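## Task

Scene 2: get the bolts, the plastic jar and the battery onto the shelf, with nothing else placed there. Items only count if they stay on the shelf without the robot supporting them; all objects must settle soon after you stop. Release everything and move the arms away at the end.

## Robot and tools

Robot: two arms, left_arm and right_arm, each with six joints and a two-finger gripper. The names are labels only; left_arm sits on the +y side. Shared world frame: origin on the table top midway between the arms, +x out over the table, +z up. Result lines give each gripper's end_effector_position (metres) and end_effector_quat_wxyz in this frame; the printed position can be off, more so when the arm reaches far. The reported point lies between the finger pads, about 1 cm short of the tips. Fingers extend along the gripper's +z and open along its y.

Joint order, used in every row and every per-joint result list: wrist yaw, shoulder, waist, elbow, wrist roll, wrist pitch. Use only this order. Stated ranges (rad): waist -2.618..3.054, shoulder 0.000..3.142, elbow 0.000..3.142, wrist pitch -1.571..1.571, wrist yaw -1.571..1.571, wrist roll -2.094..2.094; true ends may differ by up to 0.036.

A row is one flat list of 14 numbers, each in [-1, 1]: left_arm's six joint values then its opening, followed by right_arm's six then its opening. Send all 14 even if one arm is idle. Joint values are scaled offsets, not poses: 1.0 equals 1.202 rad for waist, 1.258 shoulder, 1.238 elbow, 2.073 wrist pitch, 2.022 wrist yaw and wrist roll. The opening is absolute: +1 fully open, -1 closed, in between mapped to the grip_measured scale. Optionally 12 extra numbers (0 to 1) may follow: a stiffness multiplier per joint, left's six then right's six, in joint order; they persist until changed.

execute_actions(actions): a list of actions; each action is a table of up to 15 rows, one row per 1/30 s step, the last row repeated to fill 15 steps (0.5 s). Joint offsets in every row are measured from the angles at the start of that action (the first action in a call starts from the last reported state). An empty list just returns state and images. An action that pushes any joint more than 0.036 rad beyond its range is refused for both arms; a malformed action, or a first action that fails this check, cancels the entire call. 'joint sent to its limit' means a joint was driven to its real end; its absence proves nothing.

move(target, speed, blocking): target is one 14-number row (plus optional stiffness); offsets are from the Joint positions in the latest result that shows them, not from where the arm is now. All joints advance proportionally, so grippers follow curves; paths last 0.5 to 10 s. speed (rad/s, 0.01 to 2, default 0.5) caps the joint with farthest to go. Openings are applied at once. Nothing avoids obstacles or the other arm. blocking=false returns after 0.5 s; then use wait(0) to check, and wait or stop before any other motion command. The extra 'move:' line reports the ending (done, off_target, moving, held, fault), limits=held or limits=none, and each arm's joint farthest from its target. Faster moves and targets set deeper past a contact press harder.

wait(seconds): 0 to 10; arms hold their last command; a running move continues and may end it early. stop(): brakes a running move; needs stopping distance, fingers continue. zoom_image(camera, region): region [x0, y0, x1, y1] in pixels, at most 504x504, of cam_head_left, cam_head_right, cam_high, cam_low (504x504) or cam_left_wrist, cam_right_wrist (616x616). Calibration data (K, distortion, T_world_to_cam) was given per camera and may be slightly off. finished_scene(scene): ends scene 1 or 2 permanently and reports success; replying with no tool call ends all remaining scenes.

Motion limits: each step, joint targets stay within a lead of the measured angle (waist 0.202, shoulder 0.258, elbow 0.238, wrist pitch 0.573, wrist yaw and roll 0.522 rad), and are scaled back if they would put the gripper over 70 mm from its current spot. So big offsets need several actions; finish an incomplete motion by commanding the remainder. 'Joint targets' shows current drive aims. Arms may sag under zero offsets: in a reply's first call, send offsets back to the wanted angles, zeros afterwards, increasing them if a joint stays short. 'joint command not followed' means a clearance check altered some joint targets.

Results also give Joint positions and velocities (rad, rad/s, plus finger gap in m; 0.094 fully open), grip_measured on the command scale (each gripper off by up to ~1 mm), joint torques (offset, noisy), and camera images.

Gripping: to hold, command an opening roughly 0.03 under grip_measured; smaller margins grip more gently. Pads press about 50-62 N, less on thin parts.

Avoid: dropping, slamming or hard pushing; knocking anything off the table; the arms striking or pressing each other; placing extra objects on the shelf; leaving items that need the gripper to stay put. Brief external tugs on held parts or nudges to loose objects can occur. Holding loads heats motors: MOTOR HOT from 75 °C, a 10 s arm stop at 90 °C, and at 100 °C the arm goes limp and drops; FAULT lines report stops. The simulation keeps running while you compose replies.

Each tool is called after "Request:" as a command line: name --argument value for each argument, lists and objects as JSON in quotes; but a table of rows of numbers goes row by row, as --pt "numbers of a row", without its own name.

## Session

Request:
execute_actions --actions '[]'

Scene clock: 0.00 s.
left_arm: end_effector_position=(+0.6193, +0.1863, +0.2895) grip_measured=+1.000 end_effector_quat_wxyz=(-0.506, +0.575, -0.581, +0.276) | right_arm: end_effector_position=(+0.5348, -0.4758, +0.1541) grip_measured=+1.000 end_effector_quat_wxyz=(+0.469, +0.280, +0.838, -0.022)
Joint names: [wrist yaw, shoulder, waist, elbow, wrist roll, wrist pitch]
Joint positions: left_arm=[-0.599  2.005 -0.238  1.844 -1.526 -0.257  0.094] | right_arm=[-0.026  2.187 -0.557  1.785  0.258 -0.192  0.094]
Joint velocities: left_arm=[ 0.022  0.017 -0.017 -0.012  0.022 -0.022  0.   ] | right_arm=[-0.095  0.007  0.017 -0.012  0.007  0.007  0.   ]
Joint torques (N m, as the arm reports them, + toward a larger angle): no reading
Joint targets: left_arm=[-0.605 1.993 -0.238 1.854 -1.520 -0.261] | right_arm=[-0.025 2.172 -0.557 1.797 0.257 -0.188]
Joint stiffness scale: left_arm=[1. 1. 1. 1. 1. 1.] | right_arm=[1. 1. 1. 1. 1. 1.]
camera_calibration (this result's frames):
cam_left_wrist: T_world_to_cam=[[0.366704, 0.0726558, 0.927496, -0.507259], [-0.490013, -0.832368, 0.25894, 0.386225], [0.790832, -0.54944, -0.26963, -0.214947], [0, 0, 0, 1]] pos_world=[0.545256, 0.240237, 0.312516]
cam_right_wrist: T_world_to_cam=[[-0.614847, -0.706839, -0.349774, 0.0379909], [-0.65283, 0.704996, -0.277117, 0.74092], [0.442467, 0.0579582, -0.89491, 0.0311904], [0, 0, 0, 1]] pos_world=[0.493253, -0.4973, 0.246523]

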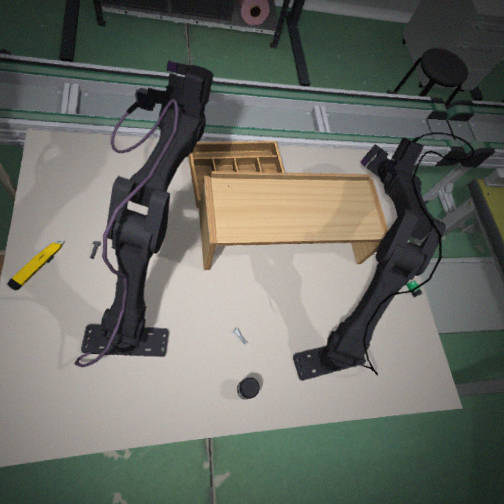

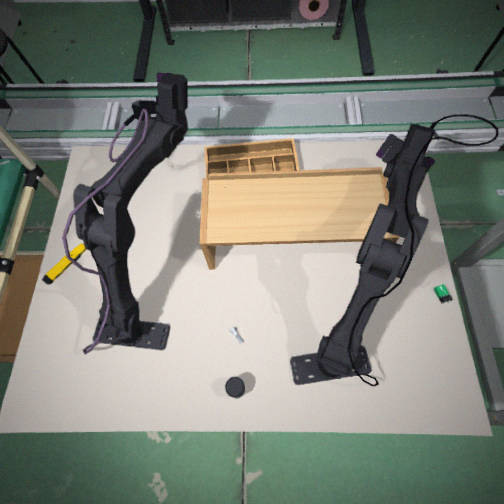

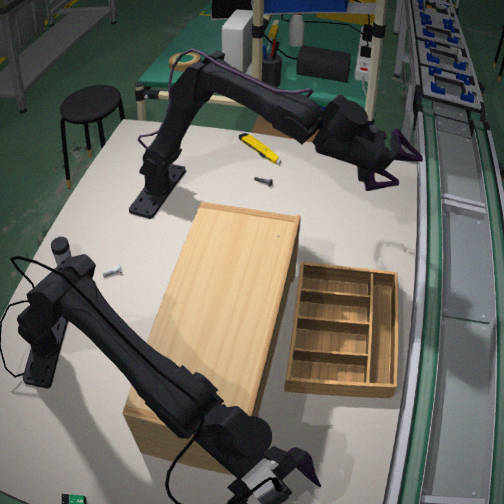

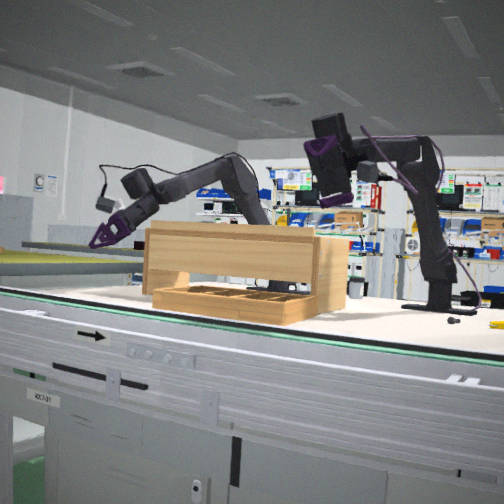

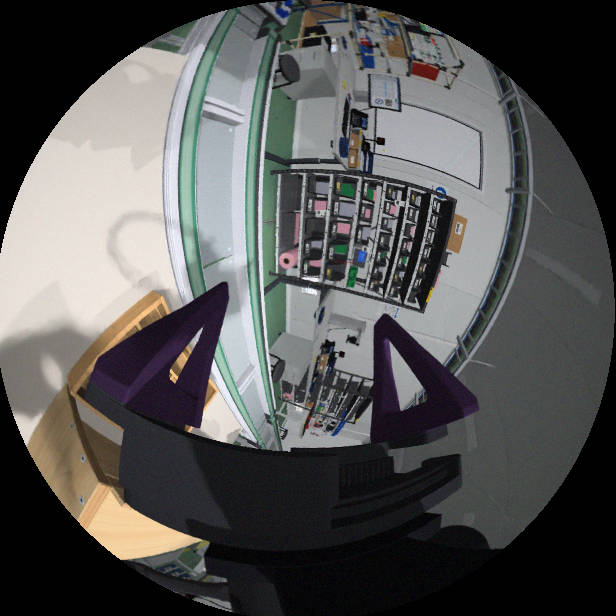

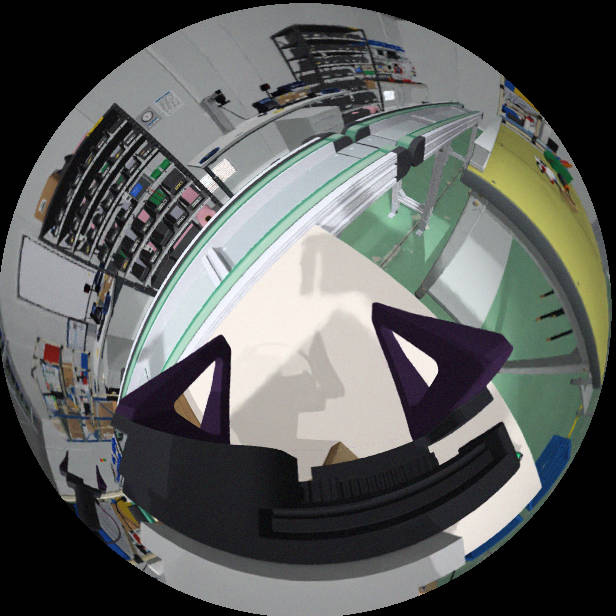

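Request:
zoom_image --camera "cam_head_left" --region '[60, 215, 130, 285]'

Request:
zoom_image --camera "cam_head_right" --region '[190, 310, 290, 410]'

Request:
zoom_image --camera "cam_head_right" --region '[410, 260, 480, 330]'

Region (60, 215, 130, 285) of cam_head_left's 504x504 image, scaled by 7.200, with more detail than that image has.

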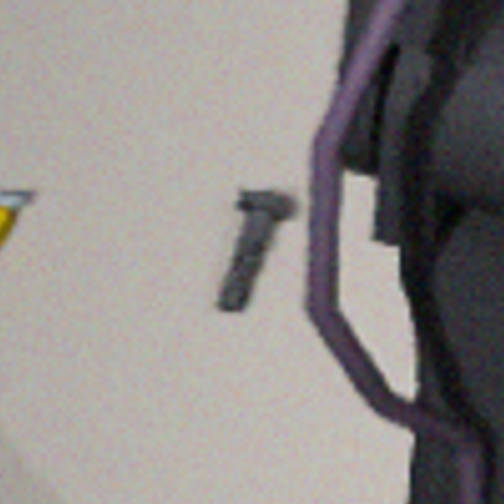

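Region (190, 310, 290, 410) of cam_head_right's 504x504 image, scaled by 5.040, with more detail than that image has.

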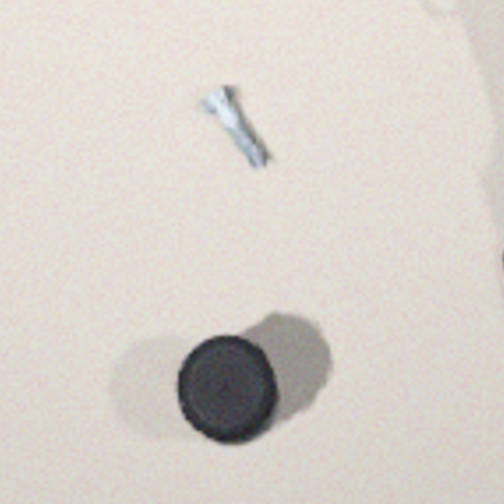

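Region (410, 260, 480, 330) of cam_head_right's 504x504 image, scaled by 7.200, with more detail than that image has.

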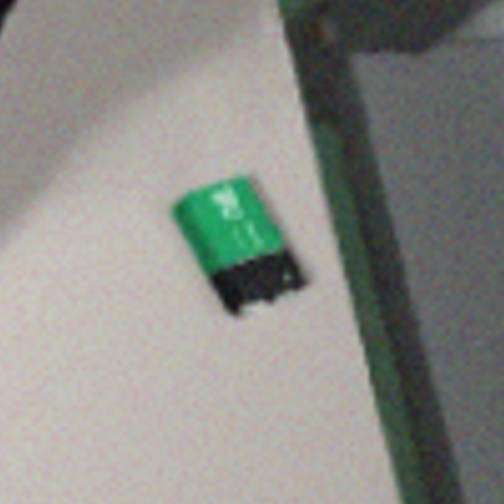

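Request:
move --target '[0.296,-0.72,-0.55,-0.44,0.5,-0.455,1, -0.067,-0.16,-0.46,-0.08,-0.41,-0.24,1]' --speed 1.1

Scene clock: 28.50 s.
left_arm: end_effector_position=(+0.1834, +0.0713, +0.2528) grip_measured=+1.000 end_effector_quat_wxyz=(+0.205, +0.229, +0.931, -0.195) | right_arm: end_effector_position=(+0.2745, -0.6440, +0.1279) grip_measured=+1.000 end_effector_quat_wxyz=(+0.251, +0.168, +0.943, -0.141)
Joint names: [wrist yaw, shoulder, waist, elbow, wrist roll, wrist pitch]
Joint positions: left_arm=[-0.006  1.114 -0.888  1.307 -0.528 -1.189  0.094] | right_arm=[-0.149  2.017 -1.115  1.695 -0.564 -0.682  0.094]
Joint velocities: left_arm=[-0.037 -0.007 -0.002 -0.017  0.007 -0.037  0.   ] | right_arm=[-0.037  0.007 -0.012 -0.002  0.007  0.051  0.   ]
Joint torques (N m, as the arm reports them, + toward a larger angle): left_arm=[ 0.05 -3.25 -0.8   4.99  0.13  1.24] | right_arm=[ -0.19 -14.53   0.53   5.2   -0.07   0.78]
Joint targets: left_arm=[-0.001 1.099 -0.899 1.299 -0.515 -1.200] | right_arm=[-0.162 1.986 -1.110 1.686 -0.571 -0.690]
Joint stiffness scale: left_arm=[1. 1. 1. 1. 1. 1.] | right_arm=[1. 1. 1. 1. 1. 1.]
move: off_target (right_arm); limits=none; left_arm: farthest joint: the shoulder, 0.015 radians from its target (0.906 radians at the start); right_arm: farthest joint: the shoulder, 0.032 radians from its target (0.202 radians at the start)
camera_calibration (this result's frames):
cam_left_wrist: T_world_to_cam=[[-0.269999, -0.897759, 0.348037, 0.0274924], [-0.833932, 0.39872, 0.381549, 0.0306867], [-0.481308, -0.187221, -0.856324, 0.41246], [0, 0, 0, 1]] pos_world=[0.231534, 0.0896672, 0.331922]
cam_right_wrist: T_world_to_cam=[[-0.578155, -0.806442, 0.124052, -0.38497], [-0.81171, 0.583918, 0.0129171, 0.610865], [-0.0828528, -0.0932258, -0.992192, 0.192004], [0, 0, 0, 1]] pos_world=[0.289181, -0.649251, 0.23037]

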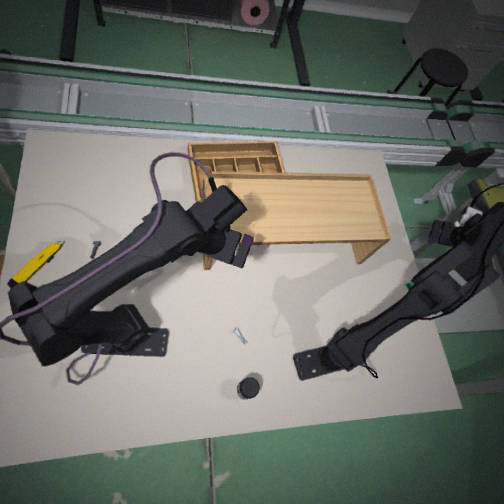

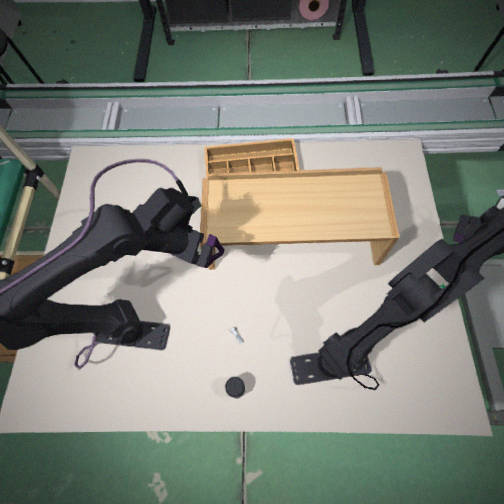

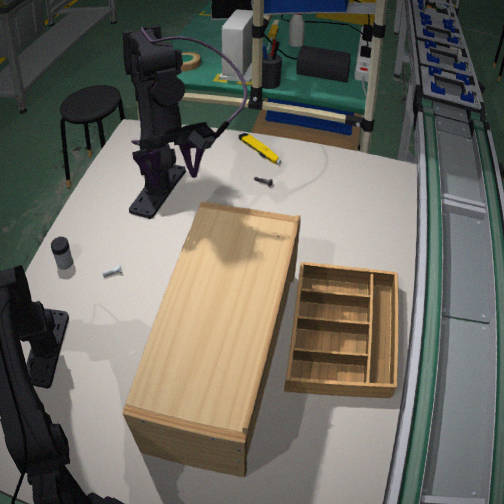

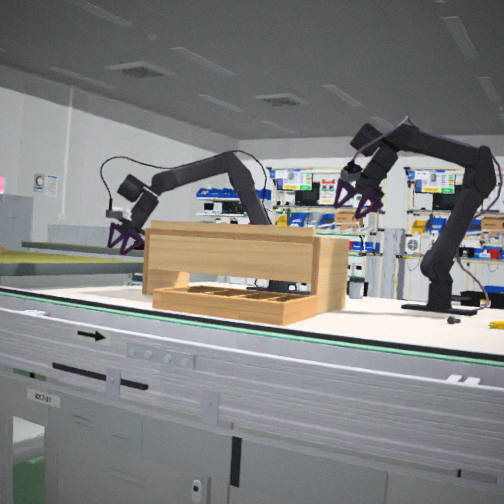

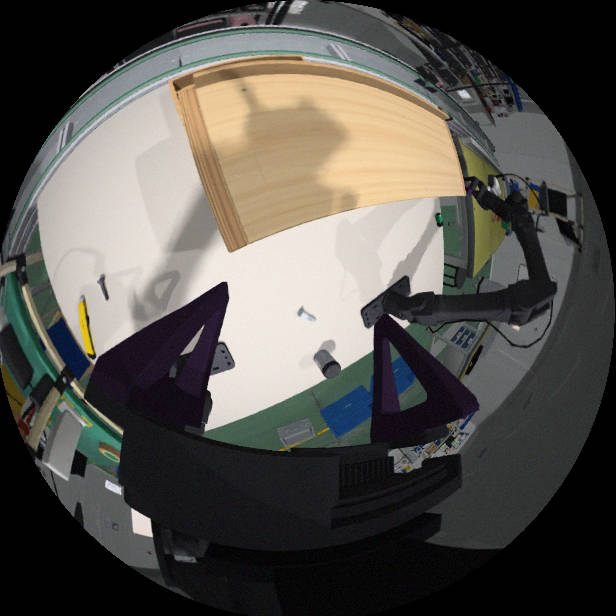

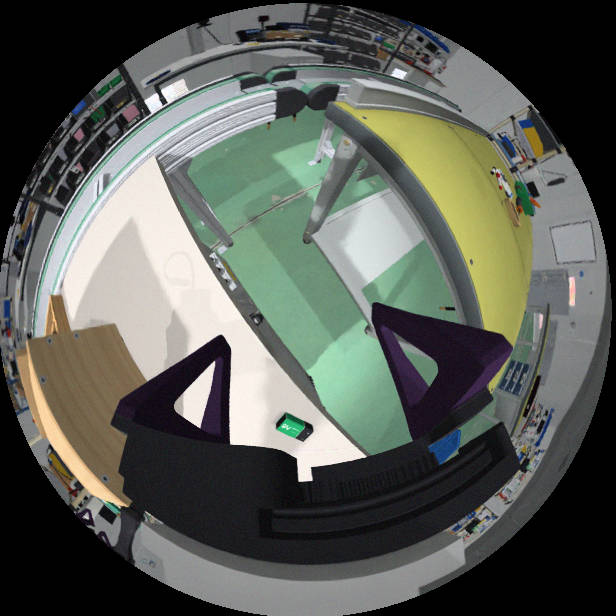

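Request:
move --target '[0.003,0.169,-0.86,-0.273,0.266,0.228,1, -0.082,-0.087,-0.182,-0.111,-0.414,-0.228,1]' --speed 1.1

Request:
zoom_image --camera "cam_right_wrist" --region '[220, 220, 388, 388]'

Request:
zoom_image --camera "cam_left_wrist" --region '[220, 200, 388, 368]'

Scene clock: 34.00 s.
left_arm: end_effector_position=(-0.1050, +0.0086, +0.1283) grip_measured=+1.000 end_effector_quat_wxyz=(+0.127, +0.826, +0.509, -0.208) | right_arm: end_effector_position=(+0.1505, -0.5639, +0.0910) grip_measured=+1.000 end_effector_quat_wxyz=(+0.149, -0.113, +0.982, +0.016)
Joint names: [wrist yaw, shoulder, waist, elbow, wrist roll, wrist pitch]
Joint positions: left_arm=[ 0.003  1.32  -1.914  0.972 -0.001 -0.731  0.094] | right_arm=[-0.295  1.94  -1.328  1.566 -1.393 -1.143  0.094]
Joint velocities: left_arm=[ 0.007  0.022 -0.002  0.002 -0.051  0.051  0.   ] | right_arm=[ 0.066 -0.017 -0.002 -0.002 -0.125  0.037  0.   ]
Joint torques (N m, as the arm reports them, + toward a larger angle): left_arm=[ 0.01 -3.57 -0.58  5.51  0.06  1.4 ] | right_arm=[ -0.33 -12.93  -0.61   4.54  -0.05  -0.12]
Joint targets: left_arm=[0.000 1.327 -1.922 0.969 0.010 -0.716] | right_arm=[-0.314 1.908 -1.334 1.558 -1.401 -1.155]
Joint stiffness scale: left_arm=[1. 1. 1. 1. 1. 1.] | right_arm=[1. 1. 1. 1. 1. 1.]
move: off_target (right_arm); limits=none; left_arm: farthest joint: the wrist pitch, 0.014 radians from its target (0.473 radians at the start); right_arm: farthest joint: the shoulder, 0.032 radians from its target (0.110 radians at the start)
camera_calibration (this result's frames):
cam_left_wrist: T_world_to_cam=[[-0.972235, 0.21642, 0.0890075, -0.113422], [0.233994, 0.903324, 0.359518, -0.0267219], [-0.0025956, 0.370363, -0.928883, 0.210056], [0, 0, 0, 1]] pos_world=[-0.103475, -0.0291119, 0.21482]
cam_right_wrist: T_world_to_cam=[[0.00617858, -0.99997, 0.00458725, -0.573684], [-0.954551, -0.00453084, 0.298013, 0.127642], [-0.297983, -0.00622005, -0.954551, 0.23053], [0, 0, 0, 1]] pos_world=[0.194079, -0.571654, 0.184645]

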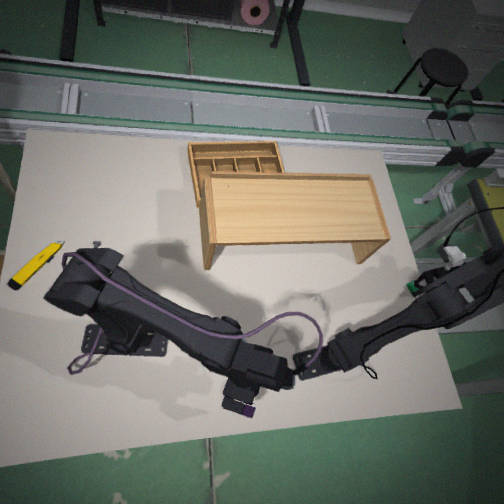

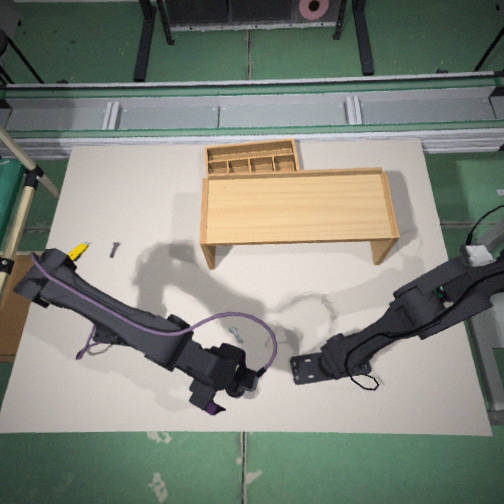

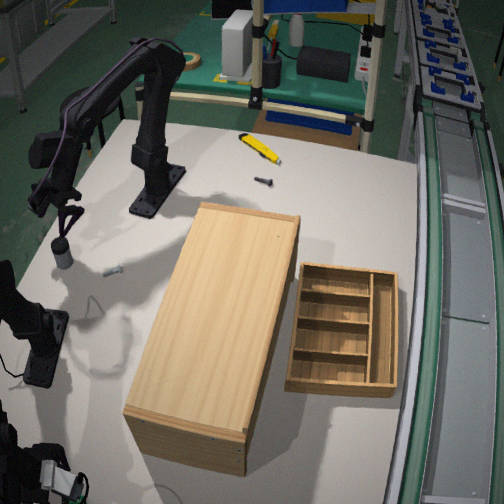

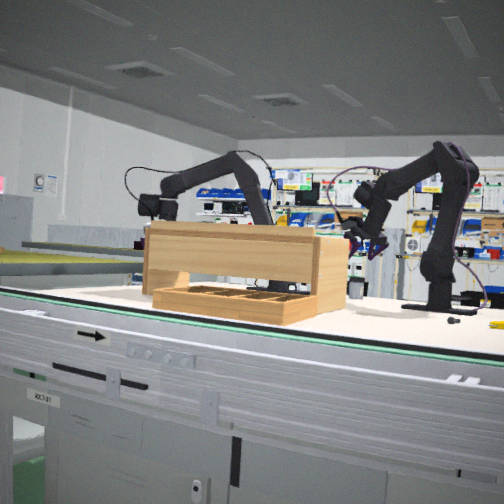

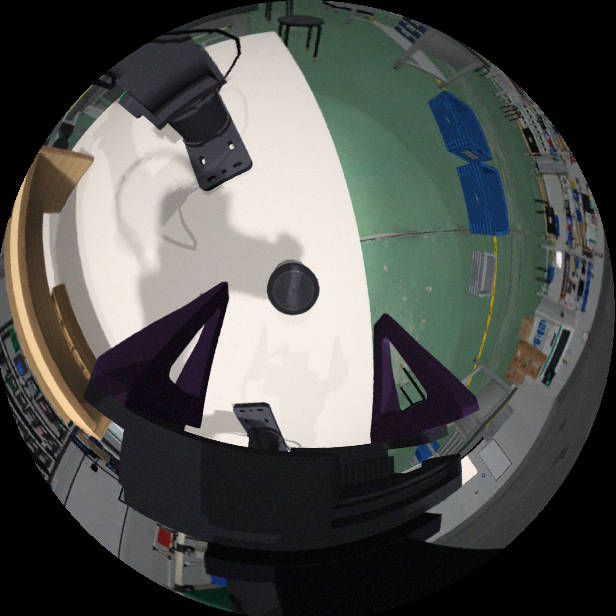

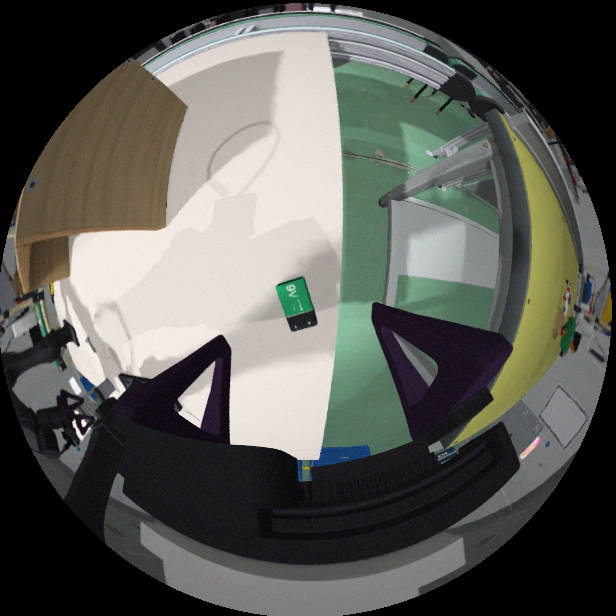

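Region (220, 220, 388, 388) of cam_right_wrist's 616x616 image, scaled by 3.000, with more detail than that image has.

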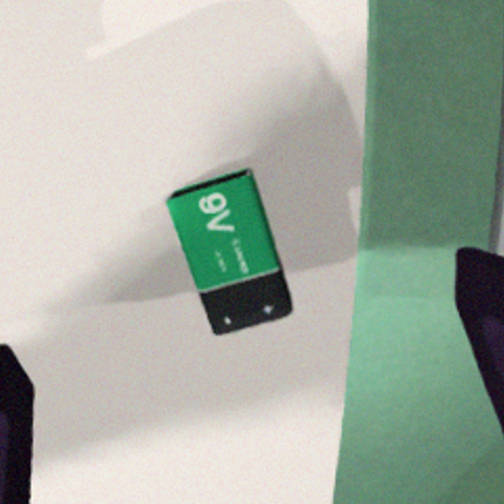

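Region (220, 200, 388, 368) of cam_left_wrist's 616x616 image, scaled by 3.000, with more detail than that image has.

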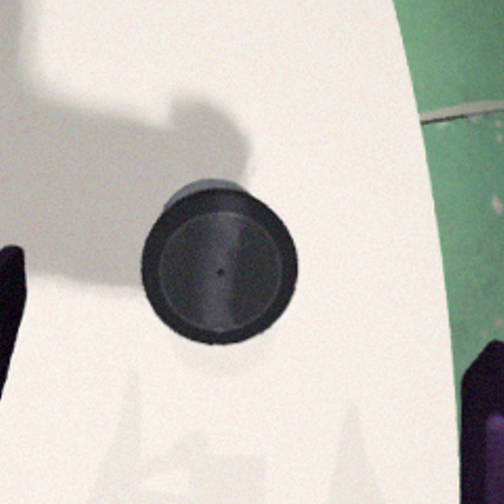

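Request:
execute_actions --actions '[]'

Scene clock: 49.30 s.
left_arm: end_effector_position=(-0.1050, +0.0086, +0.1283) grip_measured=+1.000 end_effector_quat_wxyz=(+0.127, +0.826, +0.509, -0.208) | right_arm: end_effector_position=(+0.1505, -0.5638, +0.0910) grip_measured=+1.000 end_effector_quat_wxyz=(+0.149, -0.113, +0.982, +0.016)
Joint names: [wrist yaw, shoulder, waist, elbow, wrist roll, wrist pitch]
Joint positions: left_arm=[ 0.003  1.32  -1.914  0.972 -0.001 -0.73   0.094] | right_arm=[-0.295  1.94  -1.328  1.566 -1.393 -1.144  0.094]
Joint velocities: left_arm=[-0.037 -0.022 -0.022 -0.012  0.007 -0.037  0.   ] | right_arm=[-0.037  0.017 -0.007  0.012  0.037 -0.007  0.   ]
Joint torques (N m, as the arm reports them, + toward a larger angle): left_arm=[ 0.   -3.88 -0.36  5.49  0.1   1.42] | right_arm=[ -0.32 -12.92  -0.63   4.54  -0.06  -0.12]
Joint targets: left_arm=[0.000 1.327 -1.922 0.969 0.010 -0.716] | right_arm=[-0.314 1.908 -1.334 1.558 -1.401 -1.155]
Joint stiffness scale: left_arm=[1. 1. 1. 1. 1. 1.] | right_arm=[1. 1. 1. 1. 1. 1.]
camera_calibration (this result's frames):
cam_left_wrist: T_world_to_cam=[[-0.972161, 0.216785, 0.0889267, -0.113431], [0.234302, 0.903397, 0.359134, -0.0265807], [-0.00248147, 0.369971, -0.92904, 0.210161], [0, 0, 0, 1]] pos_world=[-0.103524, -0.0291505, 0.214881]
cam_right_wrist: T_world_to_cam=[[0.00654354, -0.999969, 0.00434488, -0.573631], [-0.954513, -0.00495071, 0.298129, 0.127357], [-0.298098, -0.00609806, -0.954516, 0.230598], [0, 0, 0, 1]] pos_world=[0.194058, -0.571577, 0.184633]

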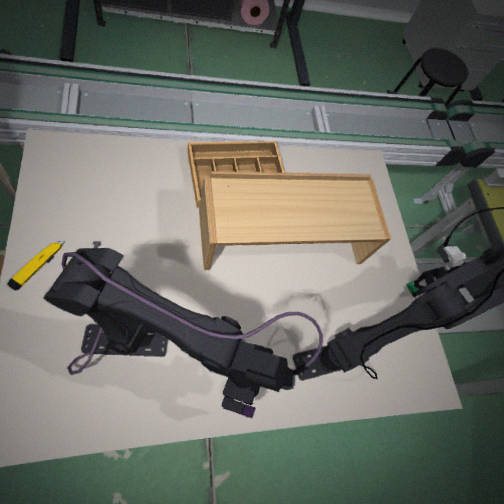

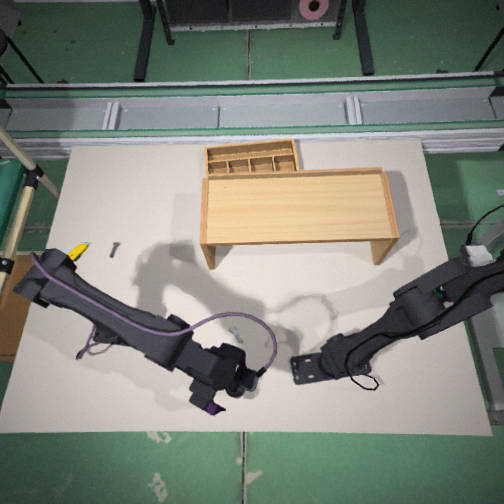

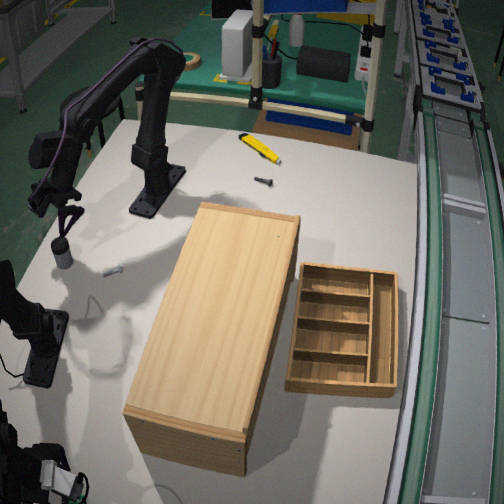

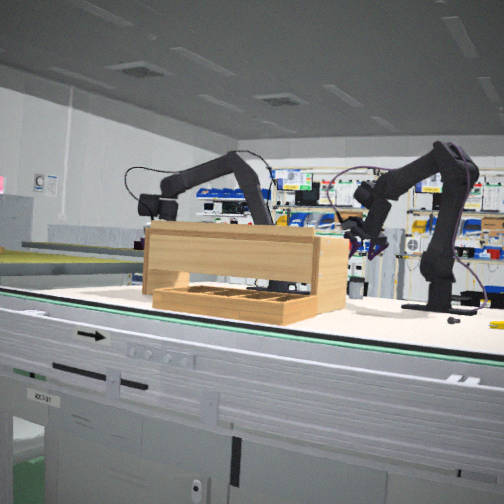

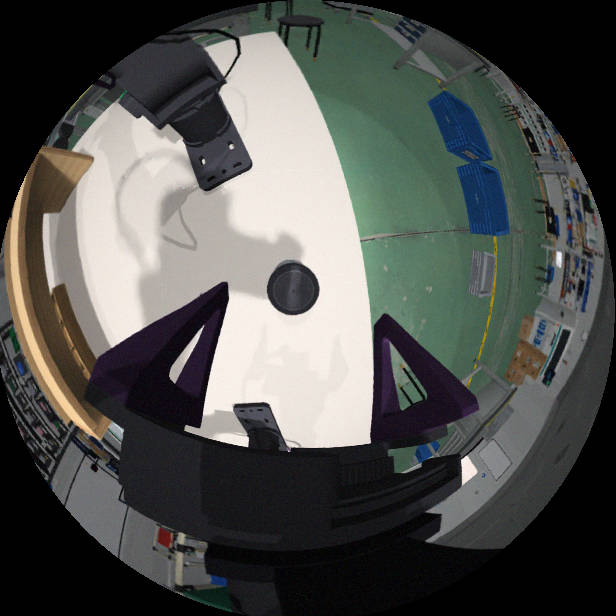

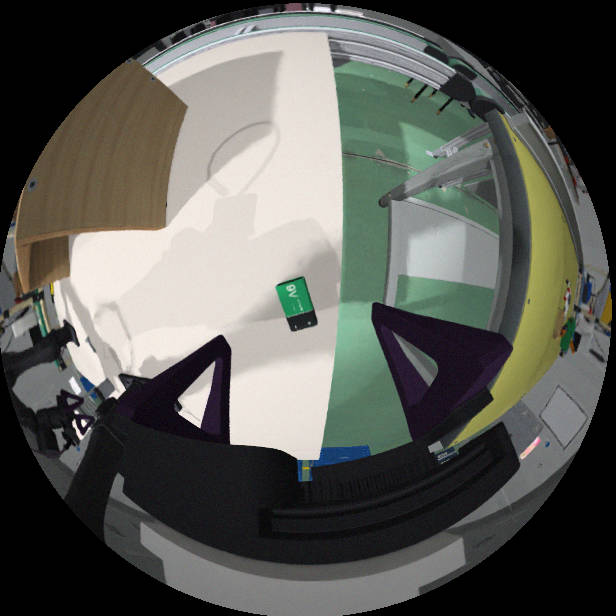

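Request:
move --target '[0,0.070,0.023,-0.210,0,0.172,1, -0.009,0.047,0,-0.1785,-0.034,0.147,0.3]' --speed 0.4

Scene clock: 61.10 s.
left_arm: end_effector_position=(-0.1002, +0.0070, +0.0528) grip_measured=+1.000 end_effector_quat_wxyz=(+0.130, +0.821, +0.515, -0.211) | right_arm: end_effector_position=(+0.1513, -0.5646, +0.0207) grip_measured=+0.302 end_effector_quat_wxyz=(+0.153, -0.145, +0.978, +0.001)
Joint names: [wrist yaw, shoulder, waist, elbow, wrist roll, wrist pitch]
Joint positions: left_arm=[ 0.003  1.399 -1.898  0.717 -0.001 -0.388  0.094] | right_arm=[-0.298  1.995 -1.328  1.353 -1.454 -0.852  0.061]
Joint velocities: left_arm=[-0.037 -0.002  0.007  0.007  0.022  0.022  0.   ] | right_arm=[-0.051  0.012  0.007  0.007  0.037 -0.095 -0.001]
Joint torques (N m, as the arm reports them, + toward a larger angle): left_arm=[ 0.04 -3.8   0.96  5.02 -0.02  1.47] | right_arm=[-0.31 -9.67 -0.01  4.31 -0.06  0.14]
Joint targets: left_arm=[0.003 1.408 -1.886 0.712 -0.001 -0.374] | right_arm=[-0.314 1.999 -1.328 1.345 -1.462 -0.839]
Joint stiffness scale: left_arm=[1. 1. 1. 1. 1. 1.] | right_arm=[1. 1. 1. 1. 1. 1.]
move: done; limits=none; left_arm: farthest joint: the wrist pitch, 0.015 radians from its target (0.357 radians at the start); right_arm: farthest joint: the wrist yaw, 0.015 radians from its target (0.018 radians at the start)
camera_calibration (this result's frames):
cam_left_wrist: T_world_to_cam=[[-0.975118, 0.202202, 0.0908784, -0.101967], [0.221386, 0.909513, 0.351815, -0.000148066], [-0.0115176, 0.36318, -0.931648, 0.139936], [0, 0, 0, 1]] pos_world=[-0.0977852, -0.0300696, 0.13969]
cam_right_wrist: T_world_to_cam=[[0.0645532, -0.996996, 0.042804, -0.581983], [-0.957221, -0.0497399, 0.285049, 0.124464], [-0.282064, -0.0593738, -0.957557, 0.131349], [0, 0, 0, 1]] pos_world=[0.193758, -0.566245, 0.115206]

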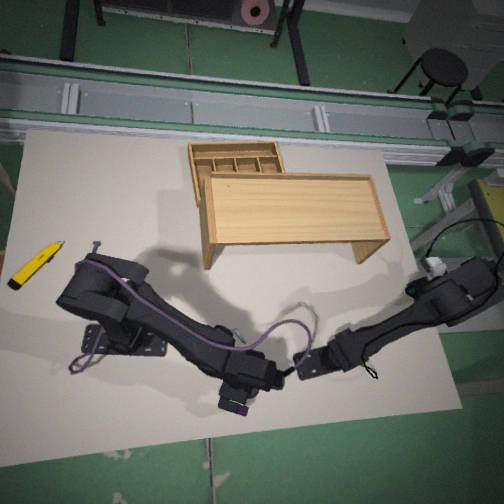

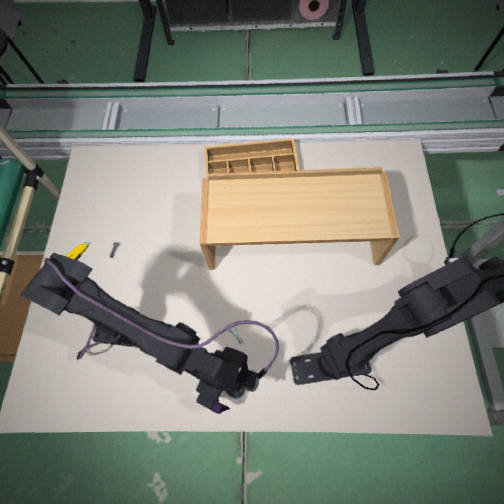

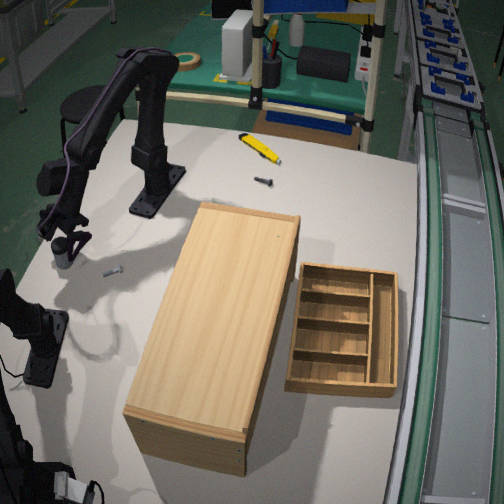

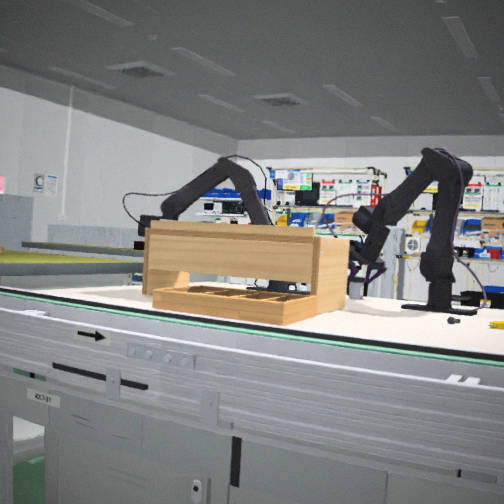

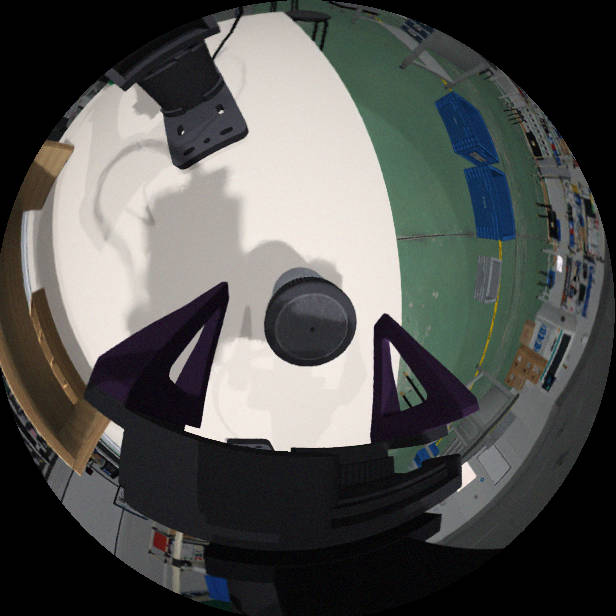

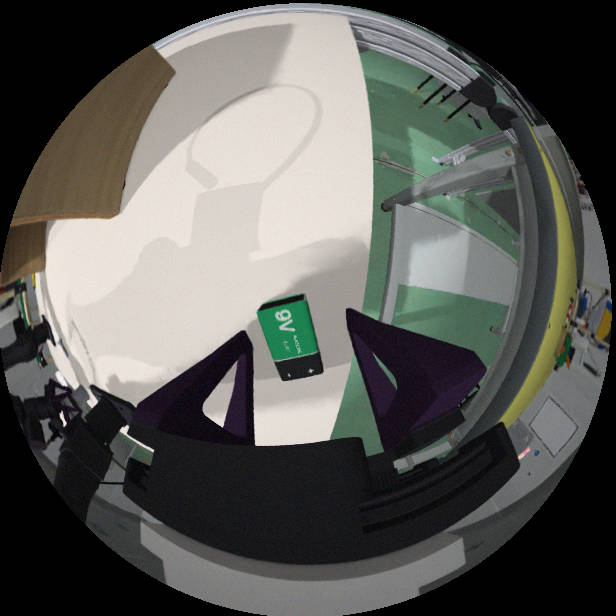

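Request:
execute_actions --actions '[[[0,0.005,0,-0.003,0,0.005,0.8,-0.008,0.006,0,-0.010,-0.003,0.004,0.3],[0,0.005,0,-0.003,0,0.005,0.6,-0.008,0.008,0,-0.013,-0.003,0.004,0.25],[0,0.005,0,-0.003,0,0.005,0.45,-0.008,0.010,0,-0.016,-0.003,0.004,0.2],[0,0.005,0,-0.003,0,0.005,0.3,-0.008,0.012,0,-0.018,-0.003,0.004,0.15],[0,0.005,0,-0.003,0,0.005,0.2,-0.008,0.0135,0,-0.020,-0.003,0.004,0.1],[0,0.005,0,-0.003,0,0.005,0.12,-0.008,0.0135,0,-0.020,-0.003,0.004,0.1],[0,0.005,0,-0.003,0,0.005,0.08,-0.008,0.0135,0,-0.020,-0.003,0.004,0.1],[0,0.005,0,-0.003,0,0.005,0.05,-0.008,0.0135,0,-0.020,-0.003,0.004,0.1],[0,0.005,0,-0.003,0,0.005,0.02,-0.008,0.0135,0,-0.020,-0.003,0.004,0.1],[0,0.005,0,-0.003,0,0.005,0.0,-0.008,0.0135,0,-0.020,-0.003,0.004,0.1],[0,0.005,0,-0.003,0,0.005,-0.03,-0.008,0.0135,0,-0.020,-0.003,0.004,0.1],[0,0.005,0,-0.003,0,0.005,-0.06,-0.008,0.0135,0,-0.020,-0.003,0.004,0.1],[0,0.005,0,-0.003,0,0.005,-0.10,-0.008,0.0135,0,-0.020,-0.003,0.004,0.1]]]'

Request:
wait --seconds 0.4

Scene clock: 77.17 s.
left_arm: end_effector_position=(-0.1002, +0.0069, +0.0529) grip_measured=-0.036 end_effector_quat_wxyz=(+0.130, +0.821, +0.515, -0.211) | right_arm: end_effector_position=(+0.1511, -0.5628, +0.0199) grip_measured=+0.102 end_effector_quat_wxyz=(+0.154, -0.144, +0.977, +0.004)
Joint names: [wrist yaw, shoulder, waist, elbow, wrist roll, wrist pitch]
Joint positions: left_arm=[ 0.003  1.399 -1.898  0.717 -0.001 -0.388  0.045] | right_arm=[-0.301  1.995 -1.328  1.349 -1.454 -0.854  0.052]
Joint velocities: left_arm=[ 0.051  0.002  0.002 -0.002 -0.022 -0.007 -0.   ] | right_arm=[-0.037  0.007 -0.007 -0.012  0.022 -0.022  0.   ]
Joint torques (N m, as the arm reports them, + toward a larger angle): left_arm=[ 0.03 -4.28  0.01  5.22 -0.03  1.42] | right_arm=[-0.27 -8.49 -0.01  3.39 -0.05  0.13]
Joint targets: left_arm=[0.003 1.405 -1.898 0.713 -0.001 -0.378] | right_arm=[-0.314 2.012 -1.328 1.328 -1.460 -0.844]
Joint stiffness scale: left_arm=[1. 1. 1. 1. 1. 1.] | right_arm=[1. 1. 1. 1. 1. 1.]
camera_calibration (this result's frames):
cam_left_wrist: T_world_to_cam=[[-0.975103, 0.202233, 0.0909712, -0.101995], [0.221445, 0.909634, 0.351466, -0.0000644169], [-0.0116725, 0.36286, -0.93177, 0.139999], [0, 0, 0, 1]] pos_world=[-0.0978071, -0.0301147, 0.139748]
cam_right_wrist: T_world_to_cam=[[0.0647488, -0.997224, 0.0367657, -0.580238], [-0.957418, -0.0516922, 0.284039, 0.123573], [-0.28135, -0.0535913, -0.958107, 0.133778], [0, 0, 0, 1]] pos_world=[0.193519, -0.56507, 0.114407]

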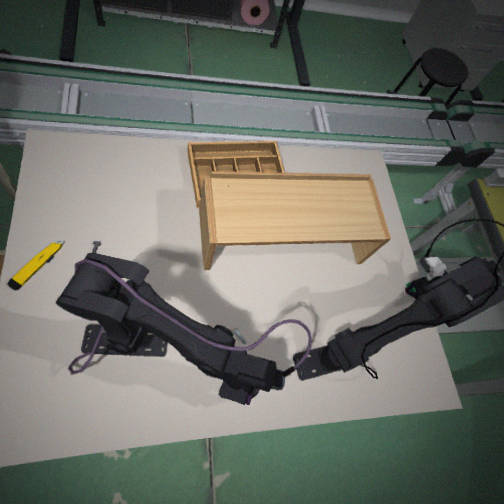

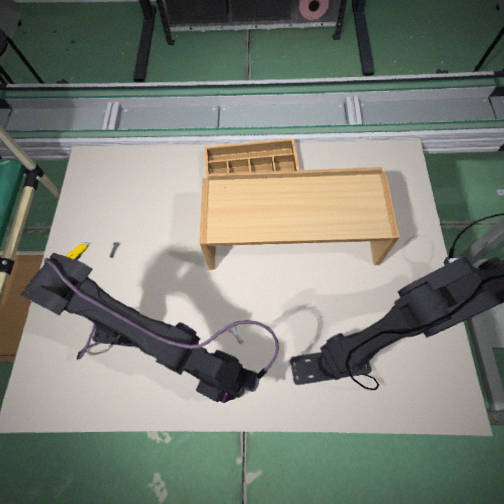

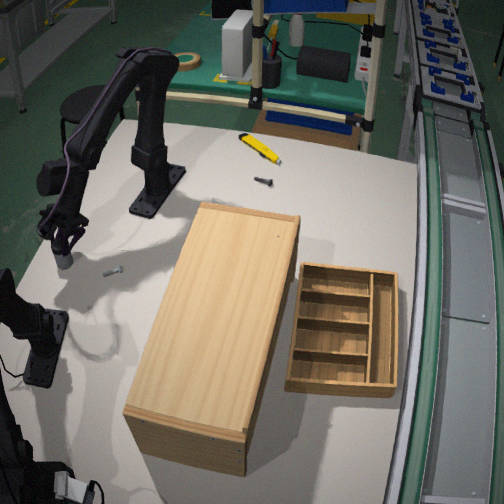

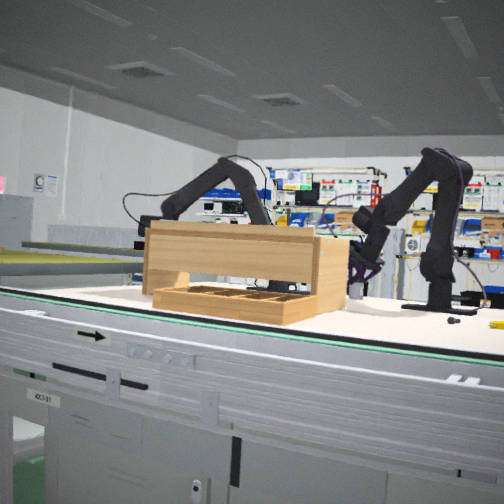

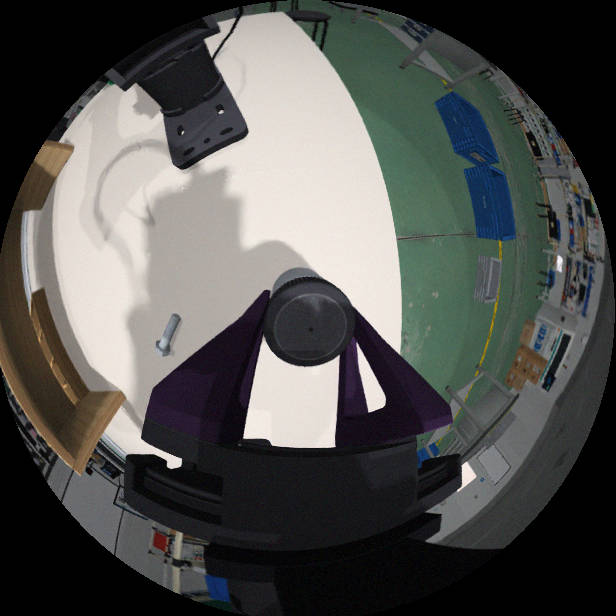

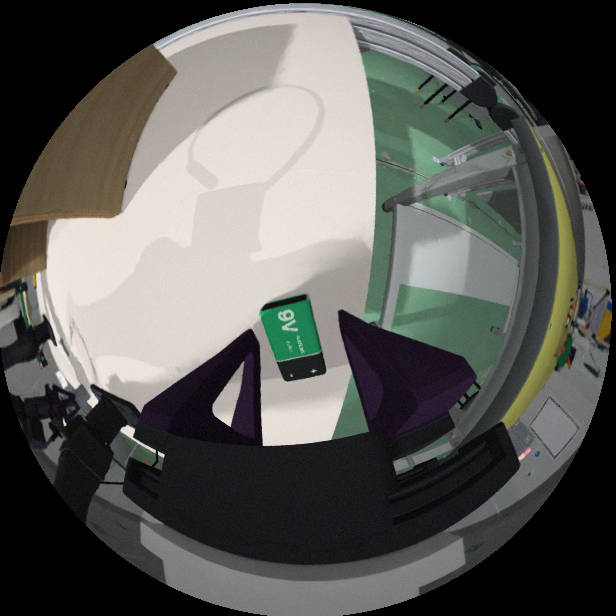

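Scene clock: 77.57 s.
left_arm: end_effector_position=(-0.1002, +0.0069, +0.0529) grip_measured=-0.036 end_effector_quat_wxyz=(+0.130, +0.821, +0.515, -0.211) | right_arm: end_effector_position=(+0.1511, -0.5628, +0.0199) grip_measured=+0.102 end_effector_quat_wxyz=(+0.154, -0.144, +0.977, +0.004)
Joint names: [wrist yaw, shoulder, waist, elbow, wrist roll, wrist pitch]
Joint positions: left_arm=[ 0.003  1.399 -1.898  0.717 -0.001 -0.388  0.045] | right_arm=[-0.301  1.995 -1.328  1.349 -1.454 -0.854  0.052]
Joint velocities: left_arm=[-0.022  0.007 -0.007 -0.007 -0.007 -0.022  0.   ] | right_arm=[-0.051 -0.022 -0.002  0.002 -0.037 -0.007  0.001]
Joint torques (N m, as the arm reports them, + toward a larger angle): left_arm=[ 0.01 -4.17  0.03  5.15  0.01  1.36] | right_arm=[-0.27 -8.44  0.    3.41 -0.05  0.13]
Joint targets: left_arm=[0.003 1.405 -1.898 0.713 -0.001 -0.378] | right_arm=[-0.314 2.012 -1.328 1.328 -1.460 -0.844]
Joint stiffness scale: left_arm=[1. 1. 1. 1. 1. 1.] | right_arm=[1. 1. 1. 1. 1. 1.]
wait: 0.40 s; at rest by 0.17 s
camera_calibration (this result's frames):
cam_left_wrist: T_world_to_cam=[[-0.975103, 0.202233, 0.0909712, -0.101995], [0.221445, 0.909634, 0.351466, -0.0000644169], [-0.0116725, 0.36286, -0.93177, 0.139999], [0, 0, 0, 1]] pos_world=[-0.0978071, -0.0301147, 0.139748]
cam_right_wrist: T_world_to_cam=[[0.0647488, -0.997224, 0.0367657, -0.580238], [-0.957418, -0.0516922, 0.284039, 0.123573], [-0.28135, -0.0535913, -0.958107, 0.133778], [0, 0, 0, 1]] pos_world=[0.193519, -0.56507, 0.114407]

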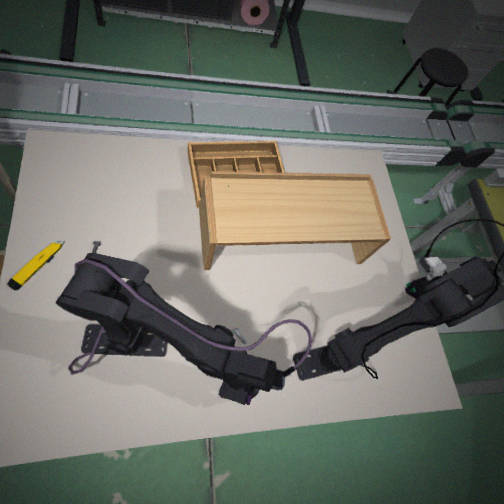

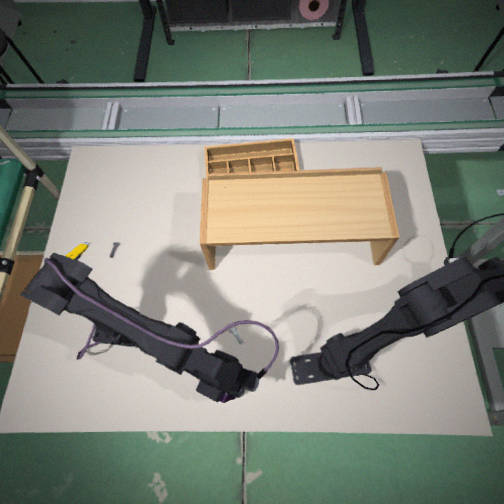

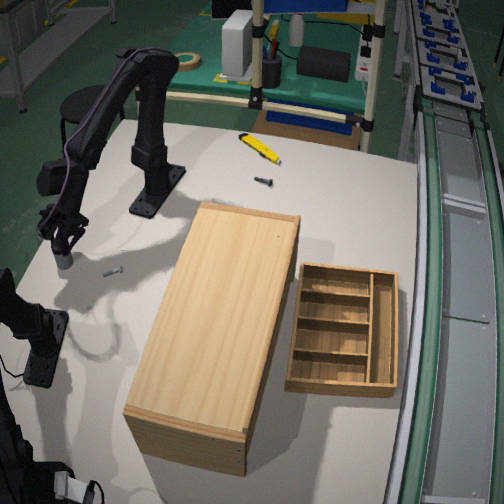

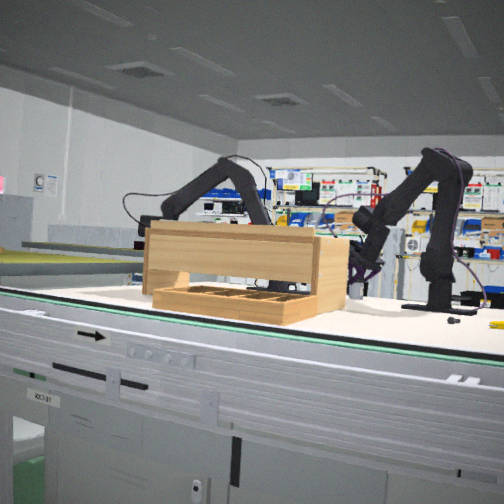

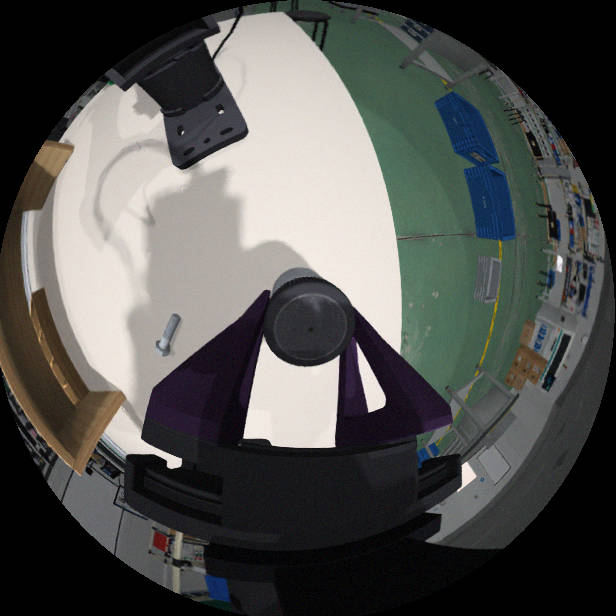

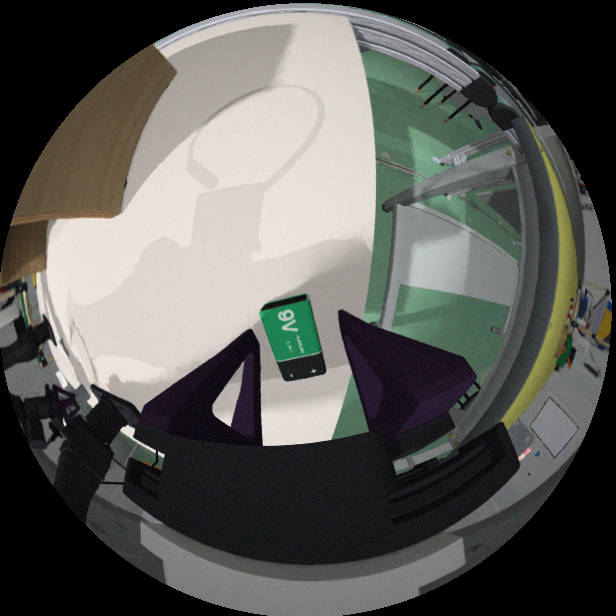

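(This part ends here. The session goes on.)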